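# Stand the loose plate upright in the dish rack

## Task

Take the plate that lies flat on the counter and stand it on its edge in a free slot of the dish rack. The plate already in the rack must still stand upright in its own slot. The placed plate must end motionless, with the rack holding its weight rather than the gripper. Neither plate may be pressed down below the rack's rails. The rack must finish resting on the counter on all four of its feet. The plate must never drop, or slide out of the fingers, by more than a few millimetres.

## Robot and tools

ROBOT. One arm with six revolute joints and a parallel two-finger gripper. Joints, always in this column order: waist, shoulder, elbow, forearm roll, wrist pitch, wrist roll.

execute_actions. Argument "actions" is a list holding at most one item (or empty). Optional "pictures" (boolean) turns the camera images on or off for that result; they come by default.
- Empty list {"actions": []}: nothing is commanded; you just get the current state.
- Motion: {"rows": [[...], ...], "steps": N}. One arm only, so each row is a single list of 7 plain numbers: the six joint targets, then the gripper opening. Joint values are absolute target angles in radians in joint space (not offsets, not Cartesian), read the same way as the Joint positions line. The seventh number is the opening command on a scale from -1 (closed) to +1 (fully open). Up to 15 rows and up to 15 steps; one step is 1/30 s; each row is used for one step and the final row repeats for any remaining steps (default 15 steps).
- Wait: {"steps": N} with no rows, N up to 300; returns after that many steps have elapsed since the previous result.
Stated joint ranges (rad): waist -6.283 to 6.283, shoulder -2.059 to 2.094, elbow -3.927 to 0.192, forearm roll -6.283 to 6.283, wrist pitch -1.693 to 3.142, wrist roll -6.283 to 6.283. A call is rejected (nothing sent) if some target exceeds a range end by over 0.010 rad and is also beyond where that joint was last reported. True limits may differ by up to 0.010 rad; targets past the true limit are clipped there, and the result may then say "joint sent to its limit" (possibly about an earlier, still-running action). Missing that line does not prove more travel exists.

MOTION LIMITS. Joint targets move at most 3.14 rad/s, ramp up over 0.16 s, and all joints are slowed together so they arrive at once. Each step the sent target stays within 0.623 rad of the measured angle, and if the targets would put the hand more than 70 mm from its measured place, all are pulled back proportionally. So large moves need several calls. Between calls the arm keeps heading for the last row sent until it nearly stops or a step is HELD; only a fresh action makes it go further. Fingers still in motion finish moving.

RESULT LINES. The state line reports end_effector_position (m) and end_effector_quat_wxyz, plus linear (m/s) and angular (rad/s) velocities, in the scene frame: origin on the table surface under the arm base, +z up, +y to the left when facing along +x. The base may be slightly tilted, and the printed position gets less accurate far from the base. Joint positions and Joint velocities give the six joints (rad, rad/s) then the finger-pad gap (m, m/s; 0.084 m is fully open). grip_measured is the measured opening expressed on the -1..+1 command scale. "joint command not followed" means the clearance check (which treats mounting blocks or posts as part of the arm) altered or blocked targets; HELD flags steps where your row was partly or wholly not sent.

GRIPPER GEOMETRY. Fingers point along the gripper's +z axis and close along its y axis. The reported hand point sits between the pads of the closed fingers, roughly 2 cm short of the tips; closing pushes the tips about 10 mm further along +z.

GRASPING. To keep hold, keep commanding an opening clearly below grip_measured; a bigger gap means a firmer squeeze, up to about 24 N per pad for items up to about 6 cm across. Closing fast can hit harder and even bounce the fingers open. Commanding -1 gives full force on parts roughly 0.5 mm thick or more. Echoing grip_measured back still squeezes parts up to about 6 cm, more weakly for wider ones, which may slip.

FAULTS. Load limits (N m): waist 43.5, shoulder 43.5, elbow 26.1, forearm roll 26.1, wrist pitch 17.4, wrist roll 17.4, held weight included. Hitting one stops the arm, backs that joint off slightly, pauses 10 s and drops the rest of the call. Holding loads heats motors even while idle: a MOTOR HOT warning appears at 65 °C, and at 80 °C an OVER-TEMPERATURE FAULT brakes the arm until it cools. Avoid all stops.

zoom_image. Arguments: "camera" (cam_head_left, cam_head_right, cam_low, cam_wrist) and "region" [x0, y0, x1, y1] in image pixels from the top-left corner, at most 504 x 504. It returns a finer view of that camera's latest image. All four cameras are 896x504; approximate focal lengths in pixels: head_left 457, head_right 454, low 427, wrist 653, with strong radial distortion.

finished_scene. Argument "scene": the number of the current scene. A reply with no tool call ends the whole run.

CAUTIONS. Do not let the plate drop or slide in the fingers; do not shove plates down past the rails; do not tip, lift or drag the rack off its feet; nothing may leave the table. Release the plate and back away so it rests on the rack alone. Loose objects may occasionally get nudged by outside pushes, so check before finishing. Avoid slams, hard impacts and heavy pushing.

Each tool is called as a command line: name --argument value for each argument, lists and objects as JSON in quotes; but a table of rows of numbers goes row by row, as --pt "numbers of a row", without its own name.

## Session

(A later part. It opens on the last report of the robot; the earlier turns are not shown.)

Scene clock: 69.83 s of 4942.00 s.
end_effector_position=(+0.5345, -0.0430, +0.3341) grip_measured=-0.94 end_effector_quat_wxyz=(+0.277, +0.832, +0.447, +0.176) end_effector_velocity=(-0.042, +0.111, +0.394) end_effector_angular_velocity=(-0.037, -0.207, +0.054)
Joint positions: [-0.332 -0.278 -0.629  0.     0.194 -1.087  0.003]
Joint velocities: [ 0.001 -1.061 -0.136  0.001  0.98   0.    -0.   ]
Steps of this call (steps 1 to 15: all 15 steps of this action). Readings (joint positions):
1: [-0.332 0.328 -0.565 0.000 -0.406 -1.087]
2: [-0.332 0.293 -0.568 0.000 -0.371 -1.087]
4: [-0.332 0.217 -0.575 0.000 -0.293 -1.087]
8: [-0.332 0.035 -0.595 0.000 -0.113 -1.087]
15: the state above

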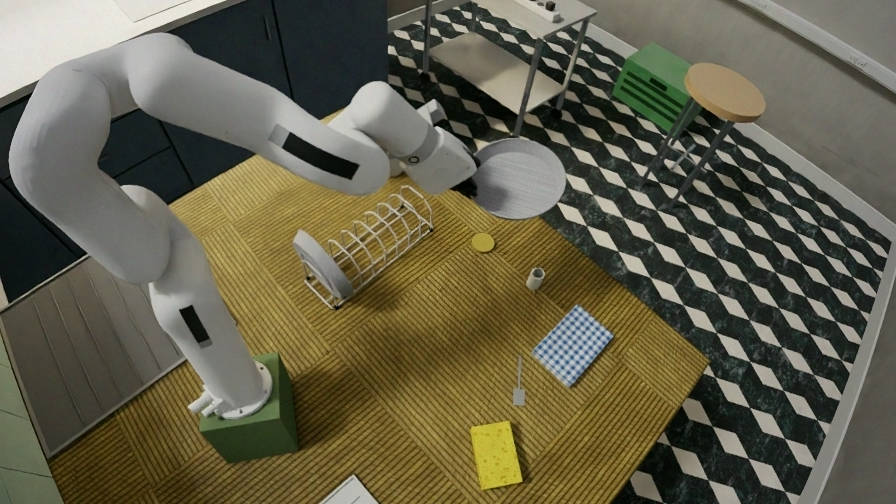

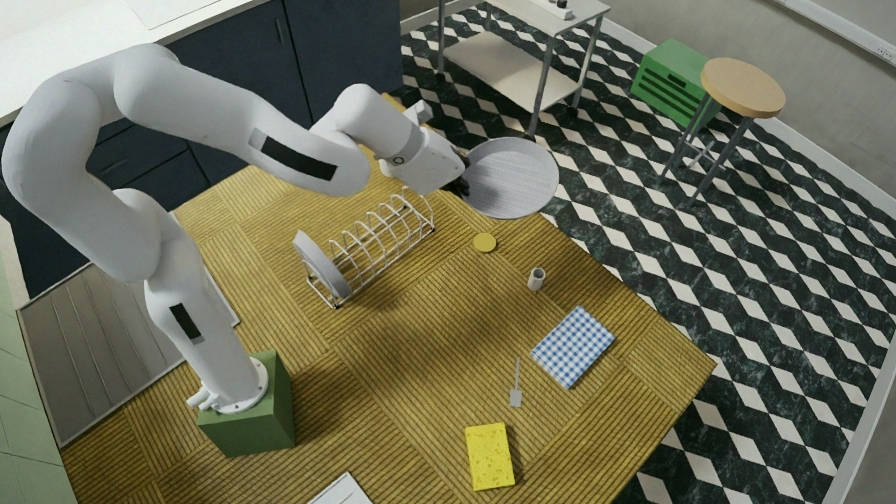

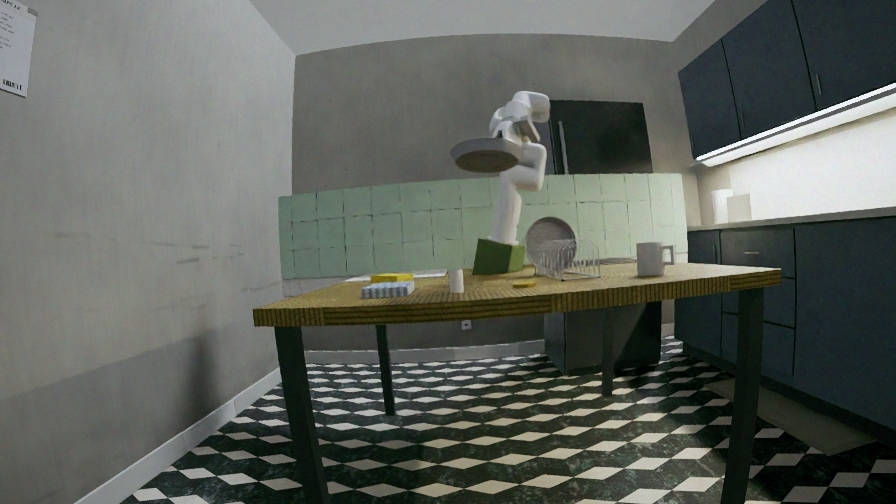

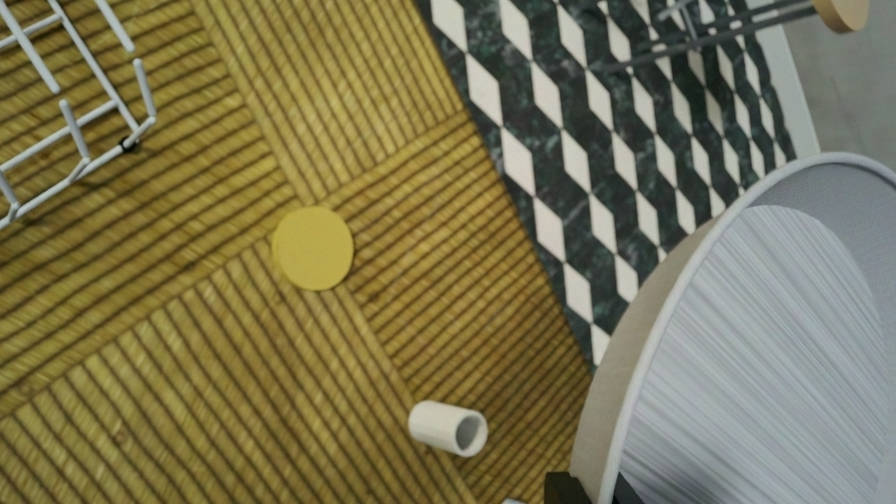

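execute_actions --actions '[{"rows":[[-0.332,-0.343,-0.634,0.01,0.258,-1.087,-1],[-0.332,-0.343,-0.634,0.03,0.258,-1.087,-1],[-0.332,-0.343,-0.634,0.06,0.258,-1.087,-1],[-0.332,-0.343,-0.634,0.1,0.258,-1.087,-1],[-0.332,-0.343,-0.634,0.15,0.258,-1.087,-1],[-0.332,-0.343,-0.634,0.21,0.258,-1.087,-1],[-0.332,-0.343,-0.634,0.27,0.258,-1.09,-1],[-0.332,-0.343,-0.634,0.33,0.258,-1.1,-1],[-0.332,-0.343,-0.634,0.39,0.258,-1.11,-1],[-0.332,-0.343,-0.634,0.45,0.258,-1.12,-1],[-0.332,-0.343,-0.634,0.51,0.258,-1.13,-1],[-0.332,-0.343,-0.634,0.57,0.258,-1.14,-1],[-0.332,-0.343,-0.634,0.63,0.258,-1.15,-1],[-0.332,-0.343,-0.634,0.69,0.258,-1.16,-1],[-0.332,-0.343,-0.634,0.75,0.258,-1.17,-1]]}]' --pictures false

execute_actions --actions '[{"rows":[[-0.32,-0.343,-0.634,0.81,0.258,-1.18,-1],[-0.31,-0.343,-0.634,0.87,0.258,-1.19,-1],[-0.3,-0.343,-0.634,0.93,0.258,-1.2,-1],[-0.29,-0.343,-0.634,0.99,0.258,-1.21,-1],[-0.28,-0.343,-0.634,1.05,0.258,-1.22,-1],[-0.27,-0.343,-0.634,1.11,0.258,-1.23,-1],[-0.26,-0.343,-0.634,1.17,0.258,-1.24,-1],[-0.25,-0.343,-0.634,1.23,0.258,-1.25,-1],[-0.24,-0.343,-0.634,1.29,0.258,-1.26,-1],[-0.23,-0.343,-0.634,1.35,0.258,-1.27,-1],[-0.22,-0.343,-0.634,1.41,0.258,-1.28,-1],[-0.21,-0.343,-0.634,1.47,0.258,-1.29,-1],[-0.2,-0.343,-0.634,1.53,0.258,-1.3,-1],[-0.19,-0.343,-0.634,1.59,0.258,-1.31,-1],[-0.18,-0.343,-0.634,1.65,0.258,-1.32,-1]]}]' --pictures false

execute_actions --actions '[{"rows":[[-0.17,-0.343,-0.634,1.71,0.258,-1.33,-1],[-0.16,-0.343,-0.634,1.77,0.258,-1.34,-1],[-0.15,-0.343,-0.634,1.83,0.258,-1.35,-1],[-0.14,-0.343,-0.634,1.89,0.258,-1.36,-1],[-0.13,-0.343,-0.634,1.95,0.258,-1.37,-1],[-0.12,-0.343,-0.634,2.01,0.258,-1.38,-1],[-0.11,-0.343,-0.634,2.07,0.258,-1.39,-1],[-0.1,-0.343,-0.634,2.13,0.258,-1.4,-1],[-0.09,-0.343,-0.634,2.19,0.258,-1.41,-1],[-0.08,-0.343,-0.634,2.25,0.258,-1.42,-1],[-0.07,-0.343,-0.634,2.31,0.258,-1.43,-1],[-0.06,-0.343,-0.634,2.37,0.258,-1.441,-1],[-0.05,-0.343,-0.634,2.43,0.258,-1.441,-1],[-0.04,-0.343,-0.634,2.49,0.258,-1.441,-1],[-0.03,-0.343,-0.634,2.55,0.258,-1.441,-1]]}]' --pictures false

execute_actions --actions '[{"rows":[[-0.02,-0.35,-0.634,2.61,0.258,-1.441,-1],[-0.01,-0.355,-0.634,2.67,0.258,-1.441,-1],[0,-0.36,-0.634,2.73,0.258,-1.441,-1],[0.01,-0.365,-0.634,2.79,0.258,-1.441,-1],[0.02,-0.37,-0.634,2.85,0.258,-1.441,-1],[0.03,-0.37,-0.634,2.91,0.258,-1.441,-1],[0.039,-0.37,-0.634,2.97,0.258,-1.441,-1],[0.039,-0.365,-0.634,3.03,0.258,-1.441,-1],[0.039,-0.36,-0.634,3.09,0.258,-1.441,-1],[0.039,-0.355,-0.634,3.14,0.258,-1.441,-1],[0.039,-0.35,-0.634,3.18,0.258,-1.441,-1],[0.039,-0.343,-0.634,3.215,0.258,-1.441,-1],[0.039,-0.343,-0.634,3.24,0.258,-1.441,-1],[0.039,-0.343,-0.634,3.257,0.258,-1.441,-1],[0.039,-0.343,-0.634,3.266,0.258,-1.441,-1]]}]' --pictures false

execute_actions --actions '[{"steps":10}]'

zoom_image --camera "cam_head_left" --region '[280,80,500,320]'

Scene clock: 80.37 s of 4942.00 s.
end_effector_position=(+0.5278, -0.0411, +0.3559) grip_measured=-0.94 end_effector_quat_wxyz=(+0.176, +0.908, +0.261, +0.276) end_effector_velocity=(-0.008, -0.014, -0.002) end_effector_angular_velocity=(+1.124, -0.468, -0.839)
Joint positions: [-0.332 -0.343 -0.634  0.541  0.258 -1.135  0.003]
Joint velocities: [-0.     0.    -0.001  1.765  0.001 -0.299 -0.   ]
Steps of this call (steps 1 to 30: the robot went on to your last target; steps 31 to 120: nothing new was sent; then 6.03 s passed at rest; steps 121 to 135: all 15 steps of this action). Readings (joint positions):
121: [-0.332 -0.343 -0.634 0.000 0.258 -1.087]
122: [-0.332 -0.343 -0.634 0.003 0.258 -1.087]
124: [-0.332 -0.343 -0.634 0.026 0.258 -1.087]
128: [-0.332 -0.343 -0.634 0.155 0.258 -1.087]
135: the state above

Scene clock: 80.87 s of 4942.00 s.
end_effector_position=(+0.5305, +0.0102, +0.3376) grip_measured=-0.94 end_effector_quat_wxyz=(-0.024, +0.921, +0.002, +0.389) end_effector_velocity=(+0.000, +0.139, -0.048) end_effector_angular_velocity=(+1.168, -0.305, -0.640)
Joint positions: [-0.215 -0.343 -0.634  1.437  0.258 -1.284  0.003]
Joint velocities: [ 0.298  0.     0.002  1.795 -0.    -0.299 -0.   ]
Steps of this call (steps 1 to 15: all 15 steps of this action). Readings (joint positions):
1: [-0.332 -0.343 -0.634 0.600 0.258 -1.145]
2: [-0.332 -0.343 -0.634 0.659 0.258 -1.155]
4: [-0.327 -0.343 -0.634 0.778 0.258 -1.175]
8: [-0.286 -0.343 -0.634 1.017 0.258 -1.215]
15: the state above

Scene clock: 81.37 s of 4942.00 s.
end_effector_position=(+0.5256, +0.0838, +0.3142) grip_measured=-0.94 end_effector_quat_wxyz=(-0.216, +0.840, -0.265, +0.421) end_effector_velocity=(-0.019, +0.154, -0.043) end_effector_angular_velocity=(+1.229, -0.104, -0.794)
Joint positions: [-0.065 -0.343 -0.634  2.337  0.258 -1.431  0.003]
Joint velocities: [ 0.3   -0.    -0.002  1.796  0.    -0.184 -0.   ]
Steps of this call (steps 1 to 15: all 15 steps of this action). Readings (joint positions):
1: [-0.205 -0.343 -0.634 1.497 0.258 -1.294]
2: [-0.195 -0.343 -0.634 1.557 0.258 -1.304]
4: [-0.175 -0.343 -0.634 1.677 0.258 -1.324]
8: [-0.135 -0.343 -0.634 1.917 0.258 -1.364]
15: the state above

Scene clock: 81.87 s of 4942.00 s.
end_effector_position=(+0.5159, +0.1404, +0.3016) grip_measured=-0.94 end_effector_quat_wxyz=(-0.366, +0.643, -0.567, +0.361) end_effector_velocity=(-0.019, -0.010, -0.077) end_effector_angular_velocity=(+0.780, +0.158, -0.777)
Joint positions: [ 0.039 -0.347 -0.634  3.196  0.258 -1.441  0.003]
Joint velocities: [-0.002  0.13   0.026  1.1   -0.005 -0.     0.   ]
Steps of this call (steps 1 to 15: all 15 steps of this action). Readings (joint positions):
1: [-0.055 -0.343 -0.634 2.397 0.258 -1.436]
2: [-0.045 -0.343 -0.634 2.457 0.258 -1.439]
4: [-0.026 -0.346 -0.634 2.577 0.258 -1.440]
8: [0.014 -0.366 -0.634 2.817 0.258 -1.441]
15: the state above

Scene clock: 82.20 s of 4942.00 s.
end_effector_position=(+0.5159, +0.1407, +0.2999) grip_measured=-0.94 end_effector_quat_wxyz=(-0.373, +0.620, -0.592, +0.355) end_effector_velocity=(-0.002, -0.000, -0.003) end_effector_angular_velocity=(+0.003, +0.006, -0.004)
Joint positions: [ 0.039 -0.343 -0.634  3.265  0.258 -1.441  0.003]
Joint velocities: [ 0.001  0.001  0.004  0.005 -0.     0.    -0.   ]
Steps of this call (steps 1 to 10: the robot went on to your last target). Readings (joint positions):
1: [0.039 -0.344 -0.633 3.228 0.258 -1.441]
2: [0.039 -0.342 -0.633 3.248 0.258 -1.441]
4: [0.039 -0.342 -0.633 3.262 0.258 -1.441]
8: [0.039 -0.343 -0.634 3.265 0.258 -1.441]
10: the state above

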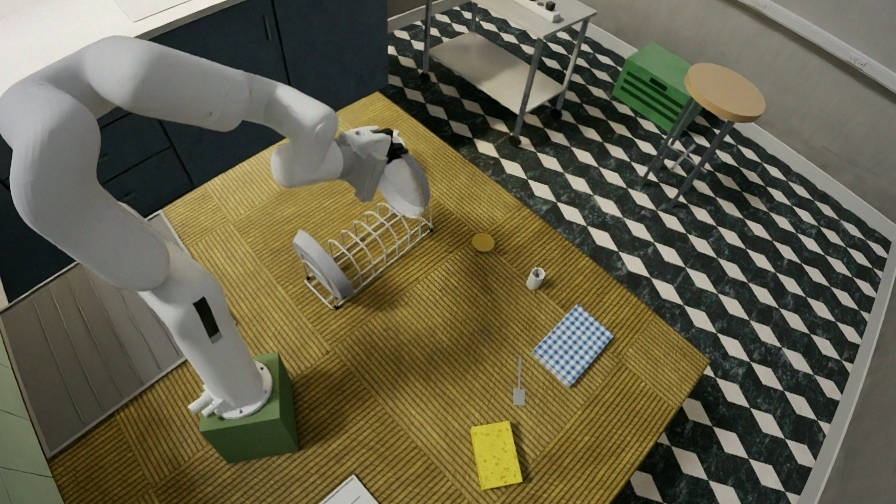

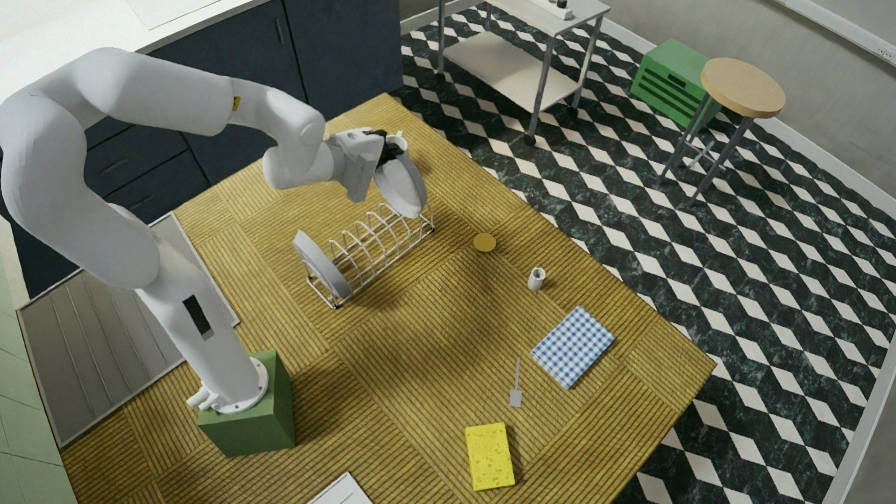

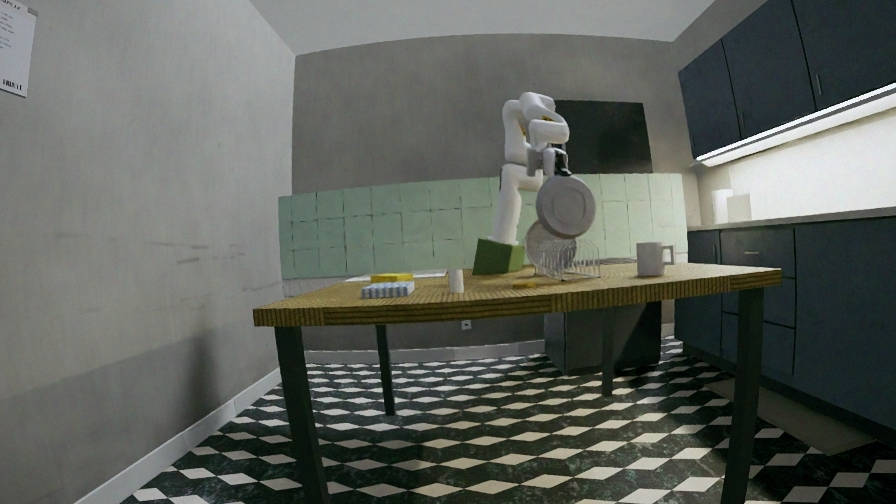

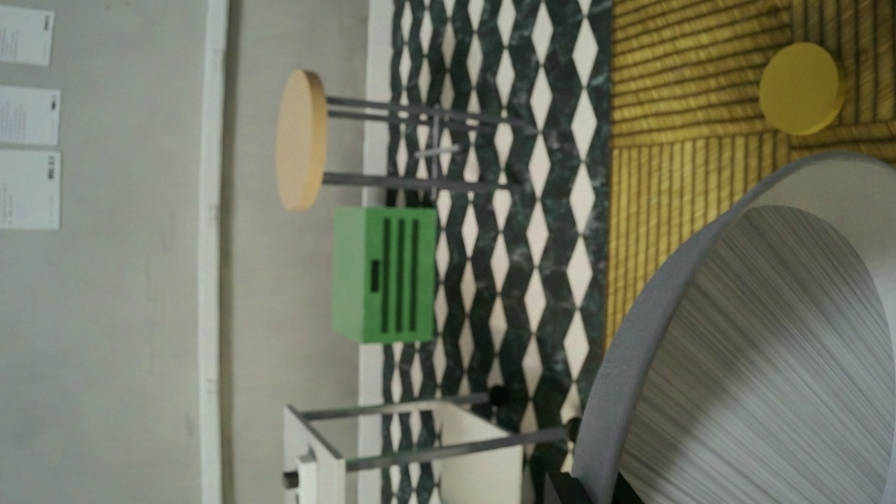

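Region (280, 80, 500, 320) of cam_head_left's 896x504 image, scaled by 2.100, with more detail than that image has; it fills the left 462 columns of this view, and the rest is white.

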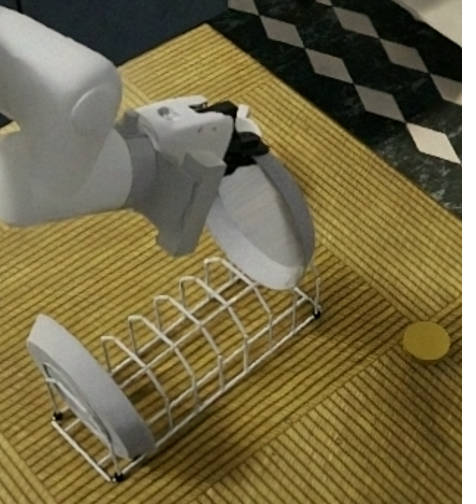

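execute_actions --actions '[{"rows":[[0.043,-0.332,-0.629,3.269,0.274,-1.44,-1],[0.047,-0.321,-0.624,3.272,0.291,-1.44,-1],[0.051,-0.31,-0.618,3.275,0.307,-1.44,-1],[0.055,-0.299,-0.613,3.277,0.324,-1.44,-1],[0.059,-0.288,-0.608,3.28,0.34,-1.44,-1],[0.062,-0.277,-0.603,3.282,0.357,-1.44,-1]],"steps":15}]'

zoom_image --camera "cam_head_left" --region '[340,130,460,260]'

zoom_image --camera "cam_low" --region '[500,160,630,290]'

Scene clock: 86.63 s of 4942.00 s.
end_effector_position=(+0.5160, +0.1430, +0.2705) grip_measured=-0.94 end_effector_quat_wxyz=(-0.376, +0.619, -0.593, +0.352) end_effector_velocity=(-0.000, -0.000, +0.001) end_effector_angular_velocity=(+0.000, -0.002, -0.001)
Joint positions: [ 0.062 -0.278 -0.604  3.282  0.357 -1.44   0.003]
Joint velocities: [-0.001 -0.002  0.002 -0.     0.001  0.     0.   ]
Steps of this call (steps 1 to 30: the robot went on to your last target; steps 31 to 118: nothing new was sent; steps 119 to 133: all 15 steps of this action). Readings (joint positions):
119: [0.039 -0.343 -0.634 3.266 0.258 -1.441]
120: [0.040 -0.341 -0.633 3.267 0.263 -1.441]
122: [0.045 -0.327 -0.628 3.271 0.285 -1.440]
126: [0.060 -0.284 -0.605 3.280 0.344 -1.440]
133: the state above

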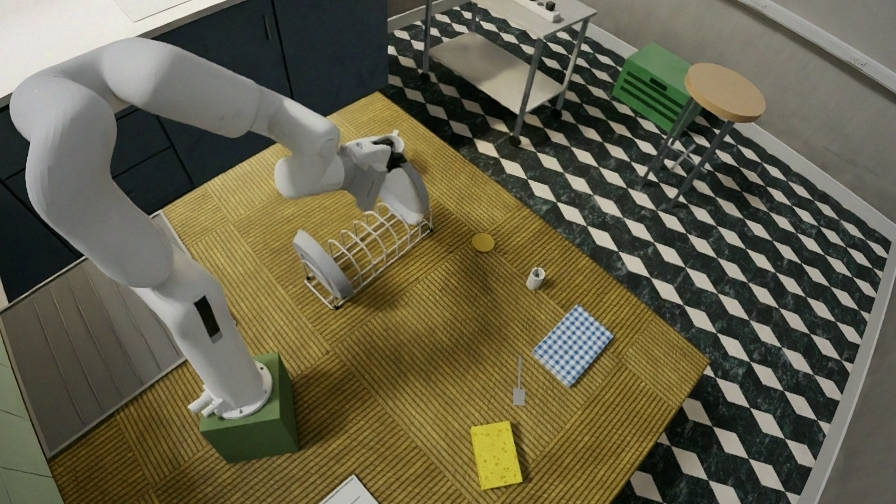

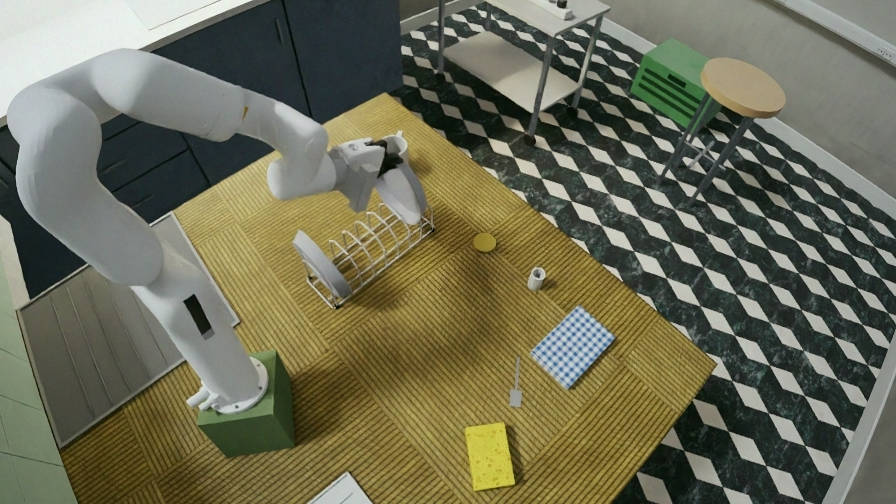

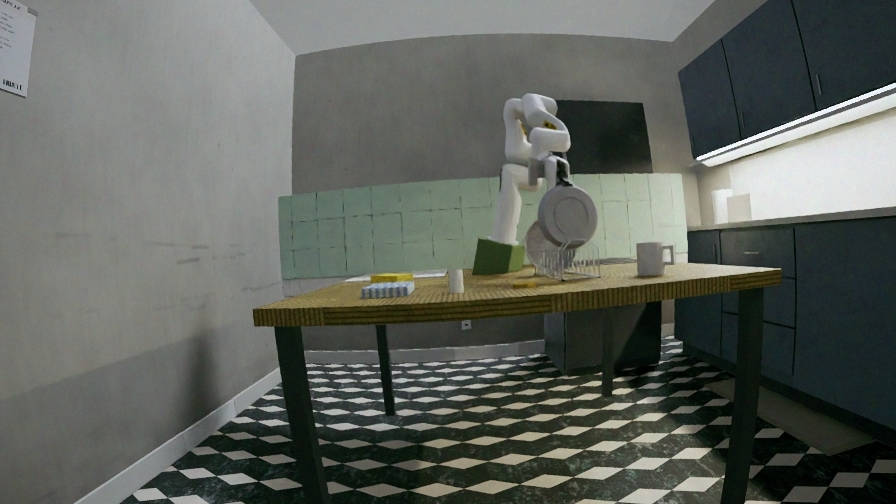

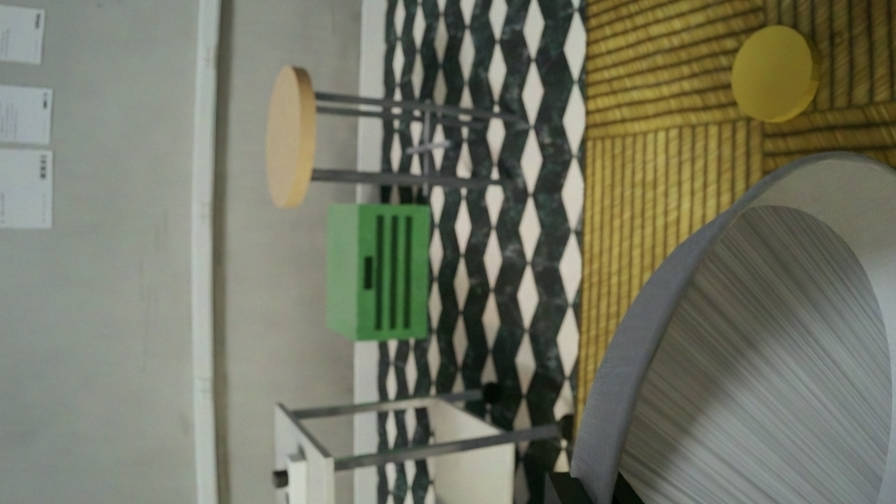

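Region (340, 130, 460, 260) of cam_head_left's 896x504 image, scaled by 3.877, with more detail than that image has; it fills the left 465 columns of this view, and the rest is white.

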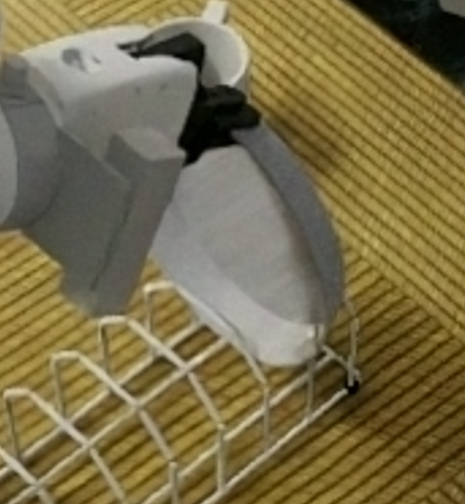

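Region (500, 160, 630, 290) of cam_low's 896x504 image, scaled by 3.877, with more detail than that image has.

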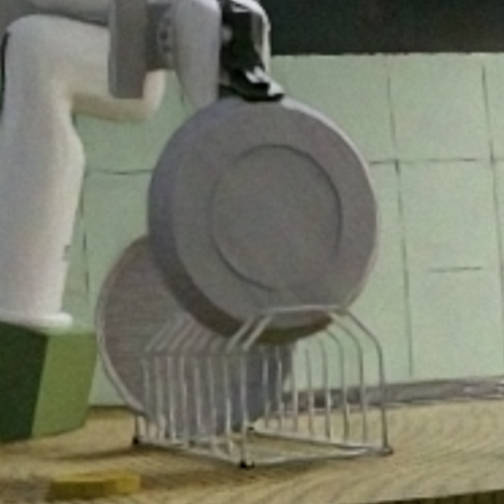

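execute_actions --actions '[{"rows":[[0.065,-0.265,-0.599,3.284,0.374,-1.44,-1],[0.069,-0.253,-0.594,3.286,0.391,-1.44,-1],[0.072,-0.241,-0.59,3.288,0.408,-1.44,-1],[0.075,-0.228,-0.586,3.29,0.424,-1.44,-1],[0.078,-0.215,-0.583,3.292,0.44,-1.44,-1],[0.081,-0.201,-0.58,3.294,0.456,-1.44,-1],[0.084,-0.188,-0.578,3.296,0.472,-1.44,-1],[0.087,-0.174,-0.575,3.298,0.489,-1.44,-1],[0.09,-0.16,-0.573,3.3,0.505,-1.44,-1],[0.093,-0.146,-0.571,3.302,0.521,-1.44,-1],[0.095,-0.131,-0.569,3.303,0.538,-1.44,-1]],"steps":15}]' --pictures false

execute_actions --actions '[{"steps":6}]'

zoom_image --camera "cam_head_left" --region '[340,130,460,260]'

zoom_image --camera "cam_low" --region '[500,180,620,290]'

Scene clock: 89.87 s of 4942.00 s.
end_effector_position=(+0.5140, +0.1403, +0.2143) grip_measured=-0.94 end_effector_quat_wxyz=(-0.372, +0.621, -0.593, +0.353) end_effector_velocity=(+0.006, +0.001, -0.006) end_effector_angular_velocity=(+0.001, -0.030, +0.003)
Joint positions: [ 0.095 -0.131 -0.568  3.303  0.535 -1.44   0.003]
Joint velocities: [ 0.006  0.038 -0.     0.004  0.067 -0.    -0.   ]
Steps of this call (steps 1 to 15: the robot went on to your last target; steps 16 to 82: nothing new was sent; steps 83 to 97: all 15 steps of this action). Readings (joint positions):
83: [0.062 -0.277 -0.603 3.282 0.357 -1.440]
84: [0.063 -0.275 -0.602 3.283 0.362 -1.440]
86: [0.067 -0.259 -0.598 3.285 0.385 -1.440]
90: [0.079 -0.208 -0.581 3.293 0.447 -1.440]
97: the state above

Scene clock: 90.07 s of 4942.00 s.
end_effector_position=(+0.5155, +0.1410, +0.2161) grip_measured=-0.94 end_effector_quat_wxyz=(-0.374, +0.620, -0.592, +0.354) end_effector_velocity=(-0.003, -0.001, -0.003) end_effector_angular_velocity=(-0.001, +0.007, -0.001)
Joint positions: [ 0.095 -0.132 -0.57   3.303  0.538 -1.44   0.003]
Joint velocities: [ 0.001  0.002  0.006  0.001  0.001 -0.    -0.   ]
Steps of this call (steps 1 to 6: the robot went on to your last target). Readings (joint positions):
1: [0.095 -0.130 -0.568 3.303 0.537 -1.440]
2: [0.095 -0.131 -0.569 3.303 0.537 -1.440]
4: [0.095 -0.132 -0.570 3.303 0.538 -1.440]
6: the state above

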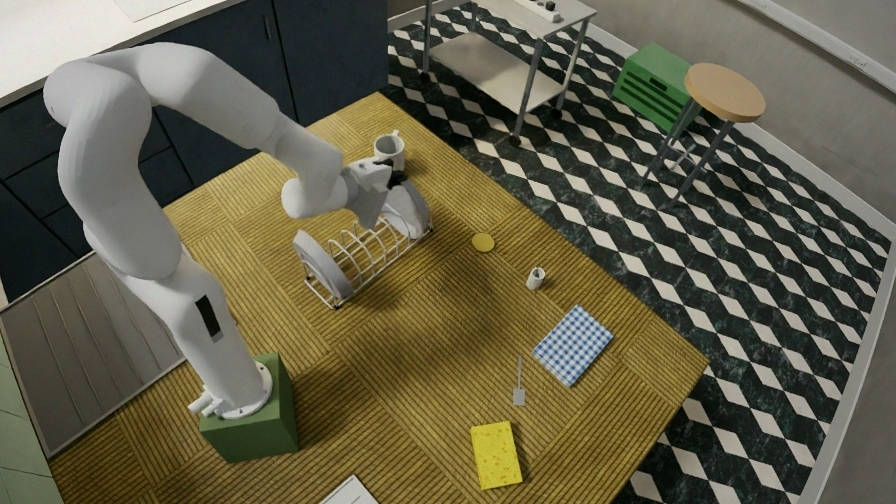

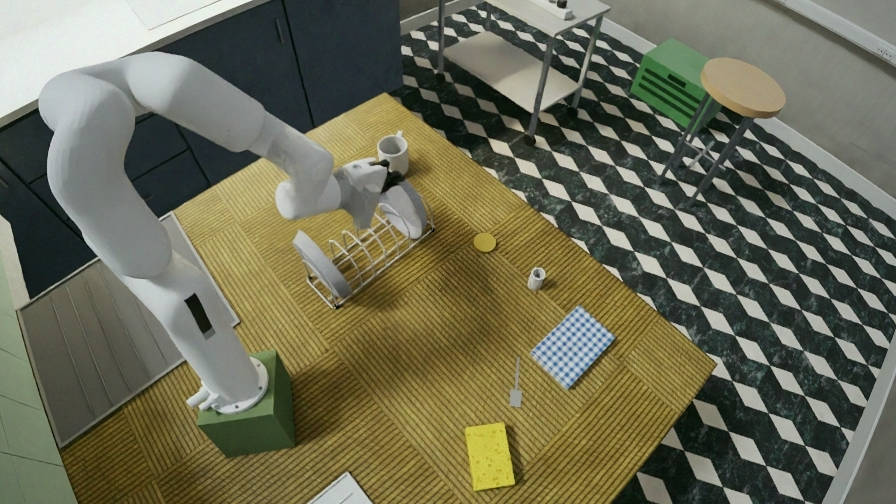

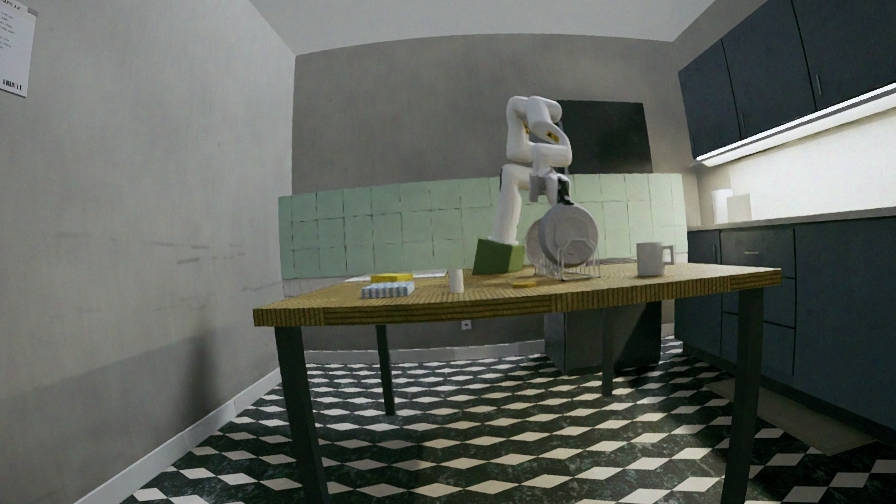

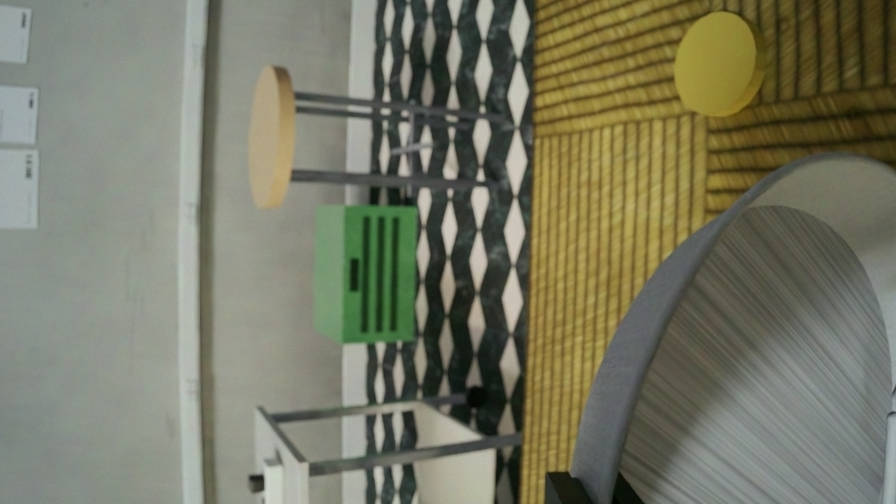

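Region (340, 130, 460, 260) of cam_head_left's 896x504 image, scaled by 3.877, with more detail than that image has; it fills the left 465 columns of this view, and the rest is white.

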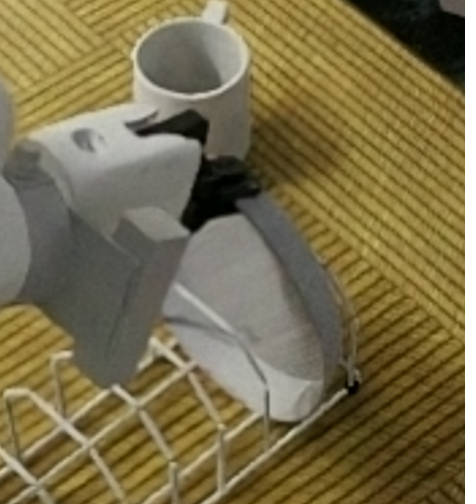

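Region (500, 180, 620, 290) of cam_low's 896x504 image, scaled by 4.200, with more detail than that image has; it fills the top 462 rows of this view, and the rest is white.

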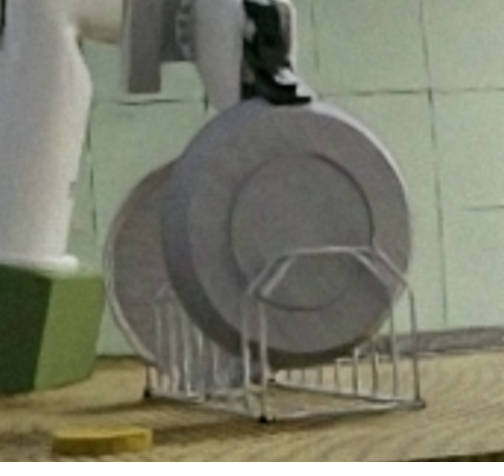

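execute_actions --actions '[{"rows":[[0.097,-0.125,-0.568,3.304,0.545,-1.44,-1],[0.099,-0.118,-0.568,3.304,0.552,-1.44,-1],[0.101,-0.111,-0.567,3.305,0.559,-1.44,-1],[0.103,-0.105,-0.567,3.306,0.566,-1.44,-1],[0.104,-0.098,-0.566,3.307,0.573,-1.44,-1],[0.105,-0.092,-0.566,3.307,0.58,-1.44,-1],[0.106,-0.088,-0.565,3.308,0.584,-1.44,-1],[0.106,-0.085,-0.565,3.308,0.587,-1.44,-1]],"steps":15}]'

zoom_image --camera "cam_low" --region '[520,230,620,290]'

zoom_image --camera "cam_head_left" --region '[370,170,450,260]'

Scene clock: 94.10 s of 4942.00 s.
end_effector_position=(+0.5145, +0.1409, +0.2001) grip_measured=-0.94 end_effector_quat_wxyz=(-0.373, +0.622, -0.591, +0.354) end_effector_velocity=(+0.001, +0.001, +0.002) end_effector_angular_velocity=(+0.001, -0.003, +0.001)
Joint positions: [ 0.106 -0.085 -0.565  3.308  0.587 -1.44   0.003]
Joint velocities: [ 0.001 -0.003 -0.001  0.    -0.     0.    -0.   ]
Steps of this call (steps 1 to 15: the robot went on to your last target; steps 16 to 100: nothing new was sent; then 0.20 s passed at rest; steps 101 to 115: all 15 steps of this action). Readings (joint positions):
101: [0.095 -0.131 -0.569 3.303 0.538 -1.440]
102: [0.096 -0.129 -0.569 3.303 0.541 -1.440]
104: [0.098 -0.120 -0.569 3.304 0.551 -1.440]
108: [0.105 -0.094 -0.565 3.307 0.577 -1.440]
115: the state above

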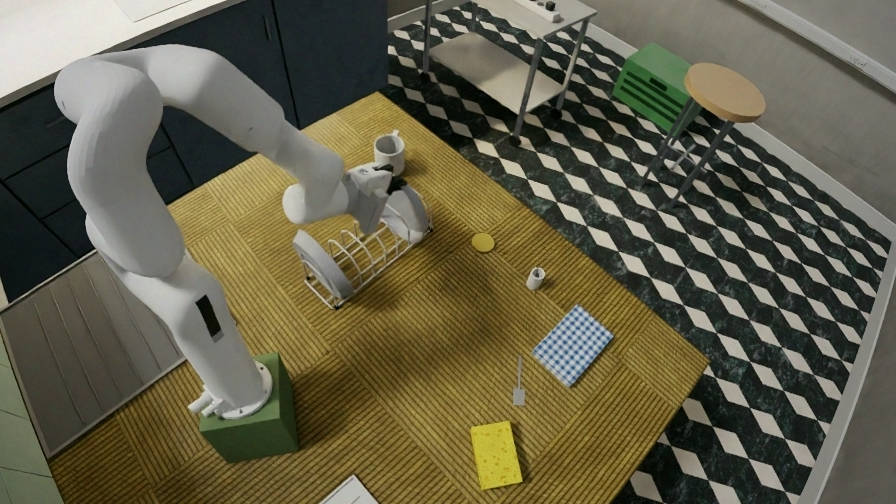

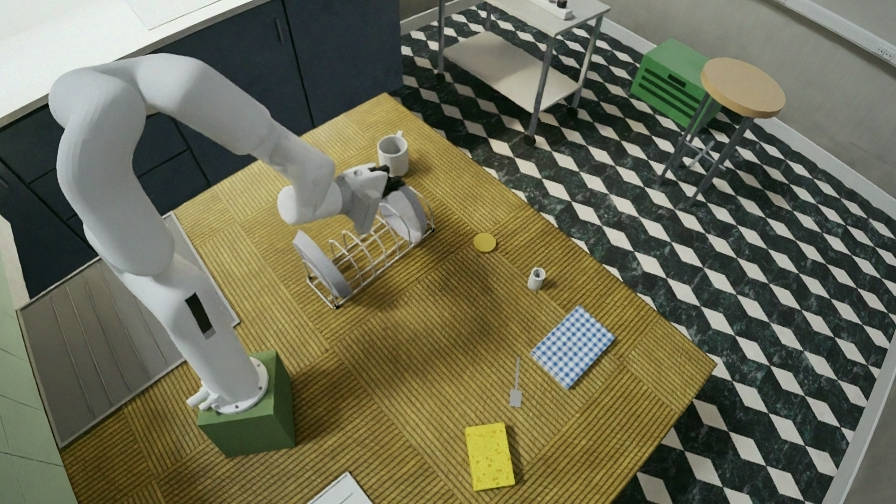

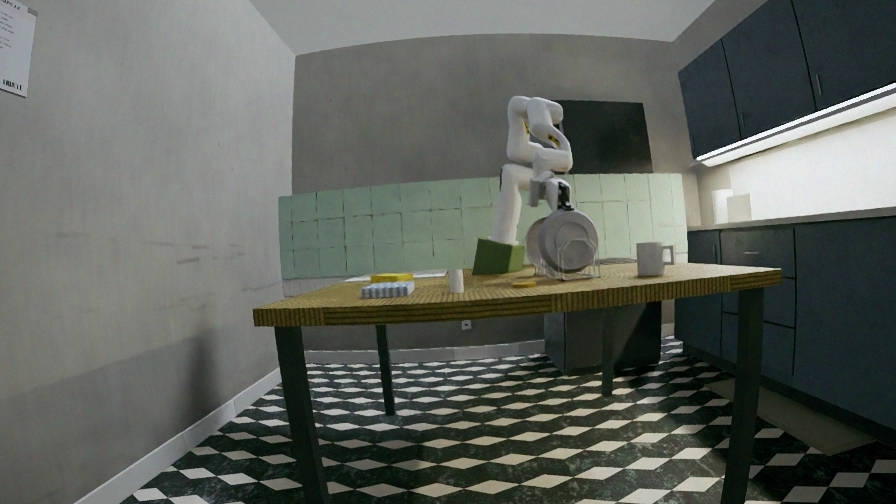

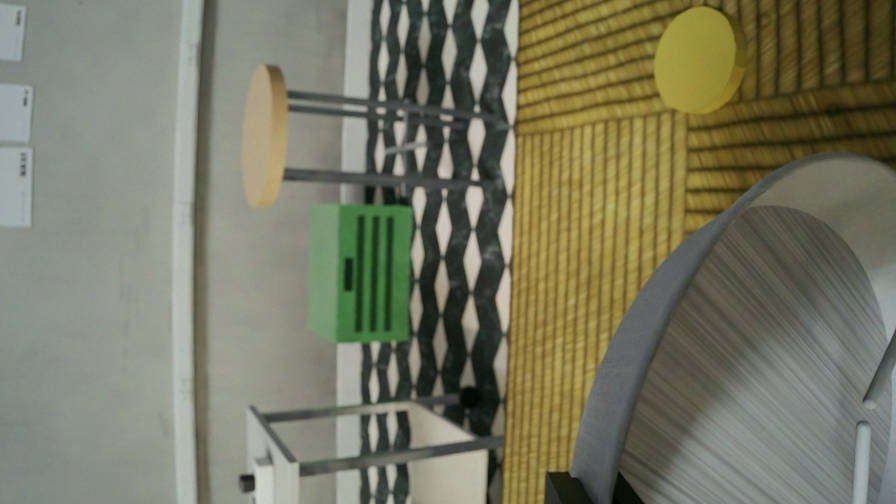

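Region (520, 230, 620, 290) of cam_low's 896x504 image, scaled by 5.040, with more detail than that image has; it fills the top 302 rows of this view, and the rest is white.

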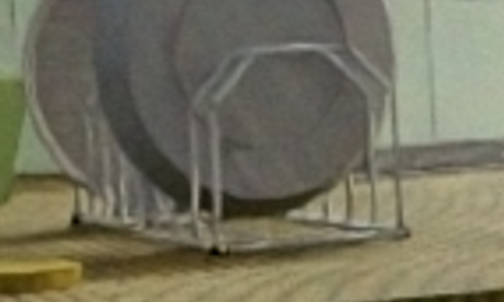

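Region (370, 170, 450, 260) of cam_head_left's 896x504 image, scaled by 5.600, with more detail than that image has.

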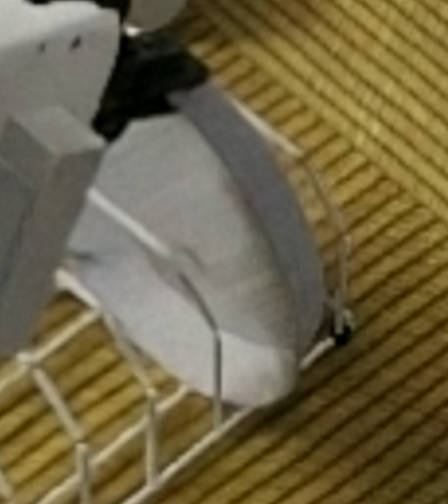

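execute_actions --actions '[{"rows":[[0.107,-0.082,-0.565,3.308,0.59,-1.44,-1],[0.108,-0.079,-0.565,3.308,0.593,-1.44,-1],[0.109,-0.076,-0.565,3.309,0.597,-1.44,-1],[0.11,-0.073,-0.565,3.309,0.6,-1.44,-1],[0.111,-0.07,-0.565,3.309,0.603,-1.44,-1],[0.112,-0.067,-0.565,3.31,0.606,-1.44,-1],[0.113,-0.064,-0.565,3.31,0.609,-1.44,-1]],"steps":15}]'

zoom_image --camera "cam_low" --region '[520,230,620,290]'

Scene clock: 97.43 s of 4942.00 s.
end_effector_position=(+0.5149, +0.1424, +0.1941) grip_measured=-0.94 end_effector_quat_wxyz=(-0.374, +0.623, -0.589, +0.354) end_effector_velocity=(+0.000, +0.001, +0.000) end_effector_angular_velocity=(+0.001, -0.001, +0.000)
Joint positions: [ 0.113 -0.065 -0.566  3.31   0.61  -1.44   0.003]
Joint velocities: [ 0.001 -0.    -0.001  0.    -0.     0.    -0.   ]
Steps of this call (steps 1 to 15: the robot went on to your last target; steps 16 to 85: nothing new was sent; steps 86 to 100: all 15 steps of this action). Readings (joint positions):
86: [0.106 -0.085 -0.565 3.308 0.587 -1.440]
87: [0.106 -0.084 -0.565 3.308 0.588 -1.440]
89: [0.108 -0.080 -0.565 3.308 0.593 -1.440]
93: [0.112 -0.068 -0.565 3.310 0.605 -1.440]
100: the state above

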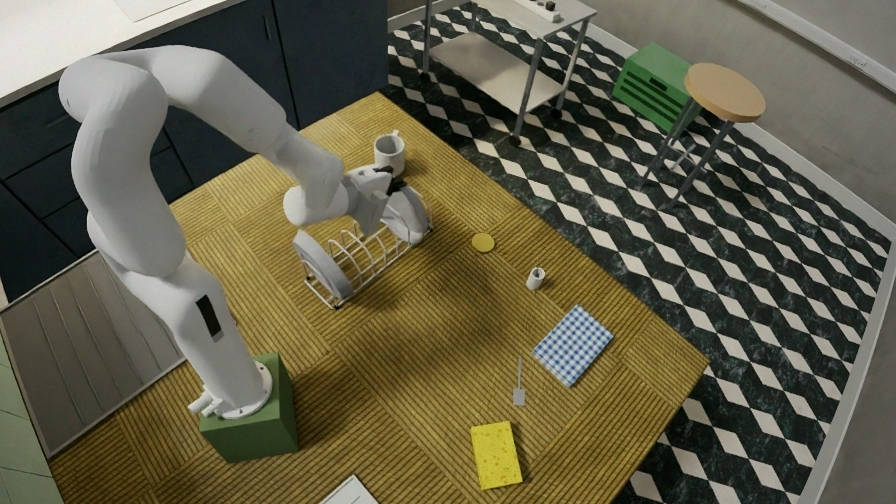

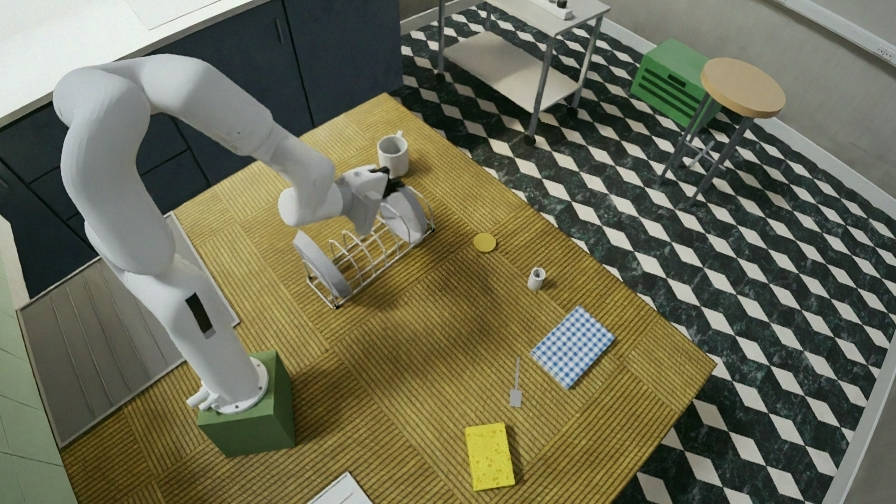

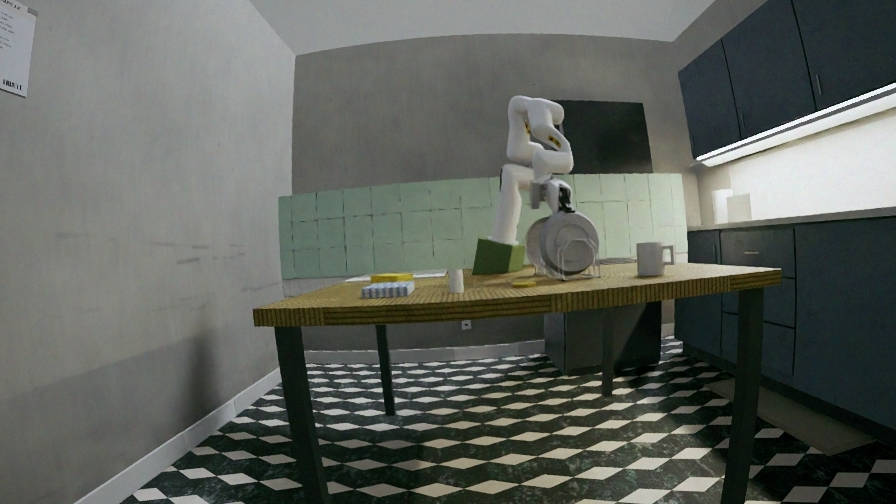

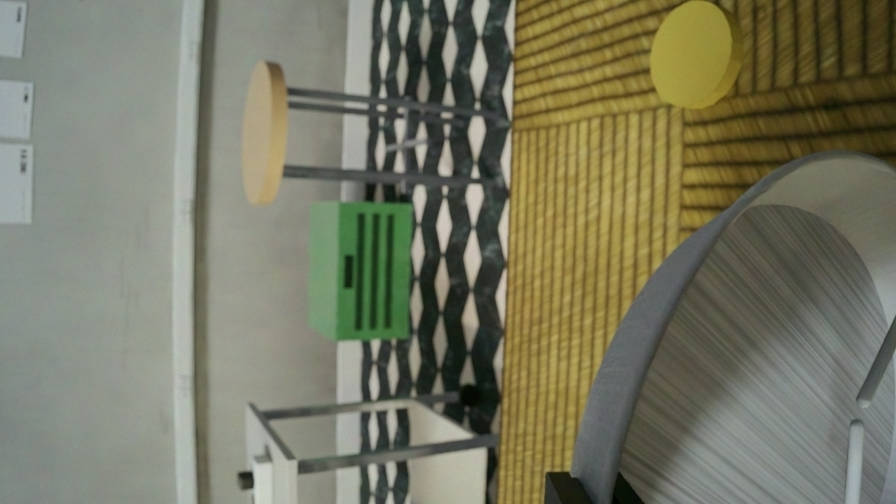

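Region (520, 230, 620, 290) of cam_low's 896x504 image, scaled by 5.040, with more detail than that image has; it fills the top 302 rows of this view, and the rest is white.

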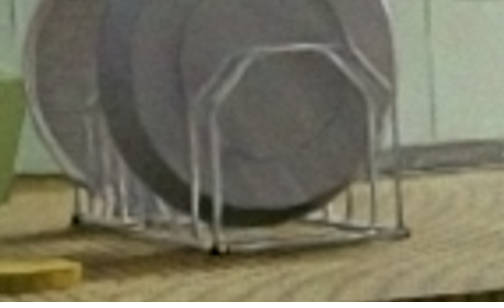

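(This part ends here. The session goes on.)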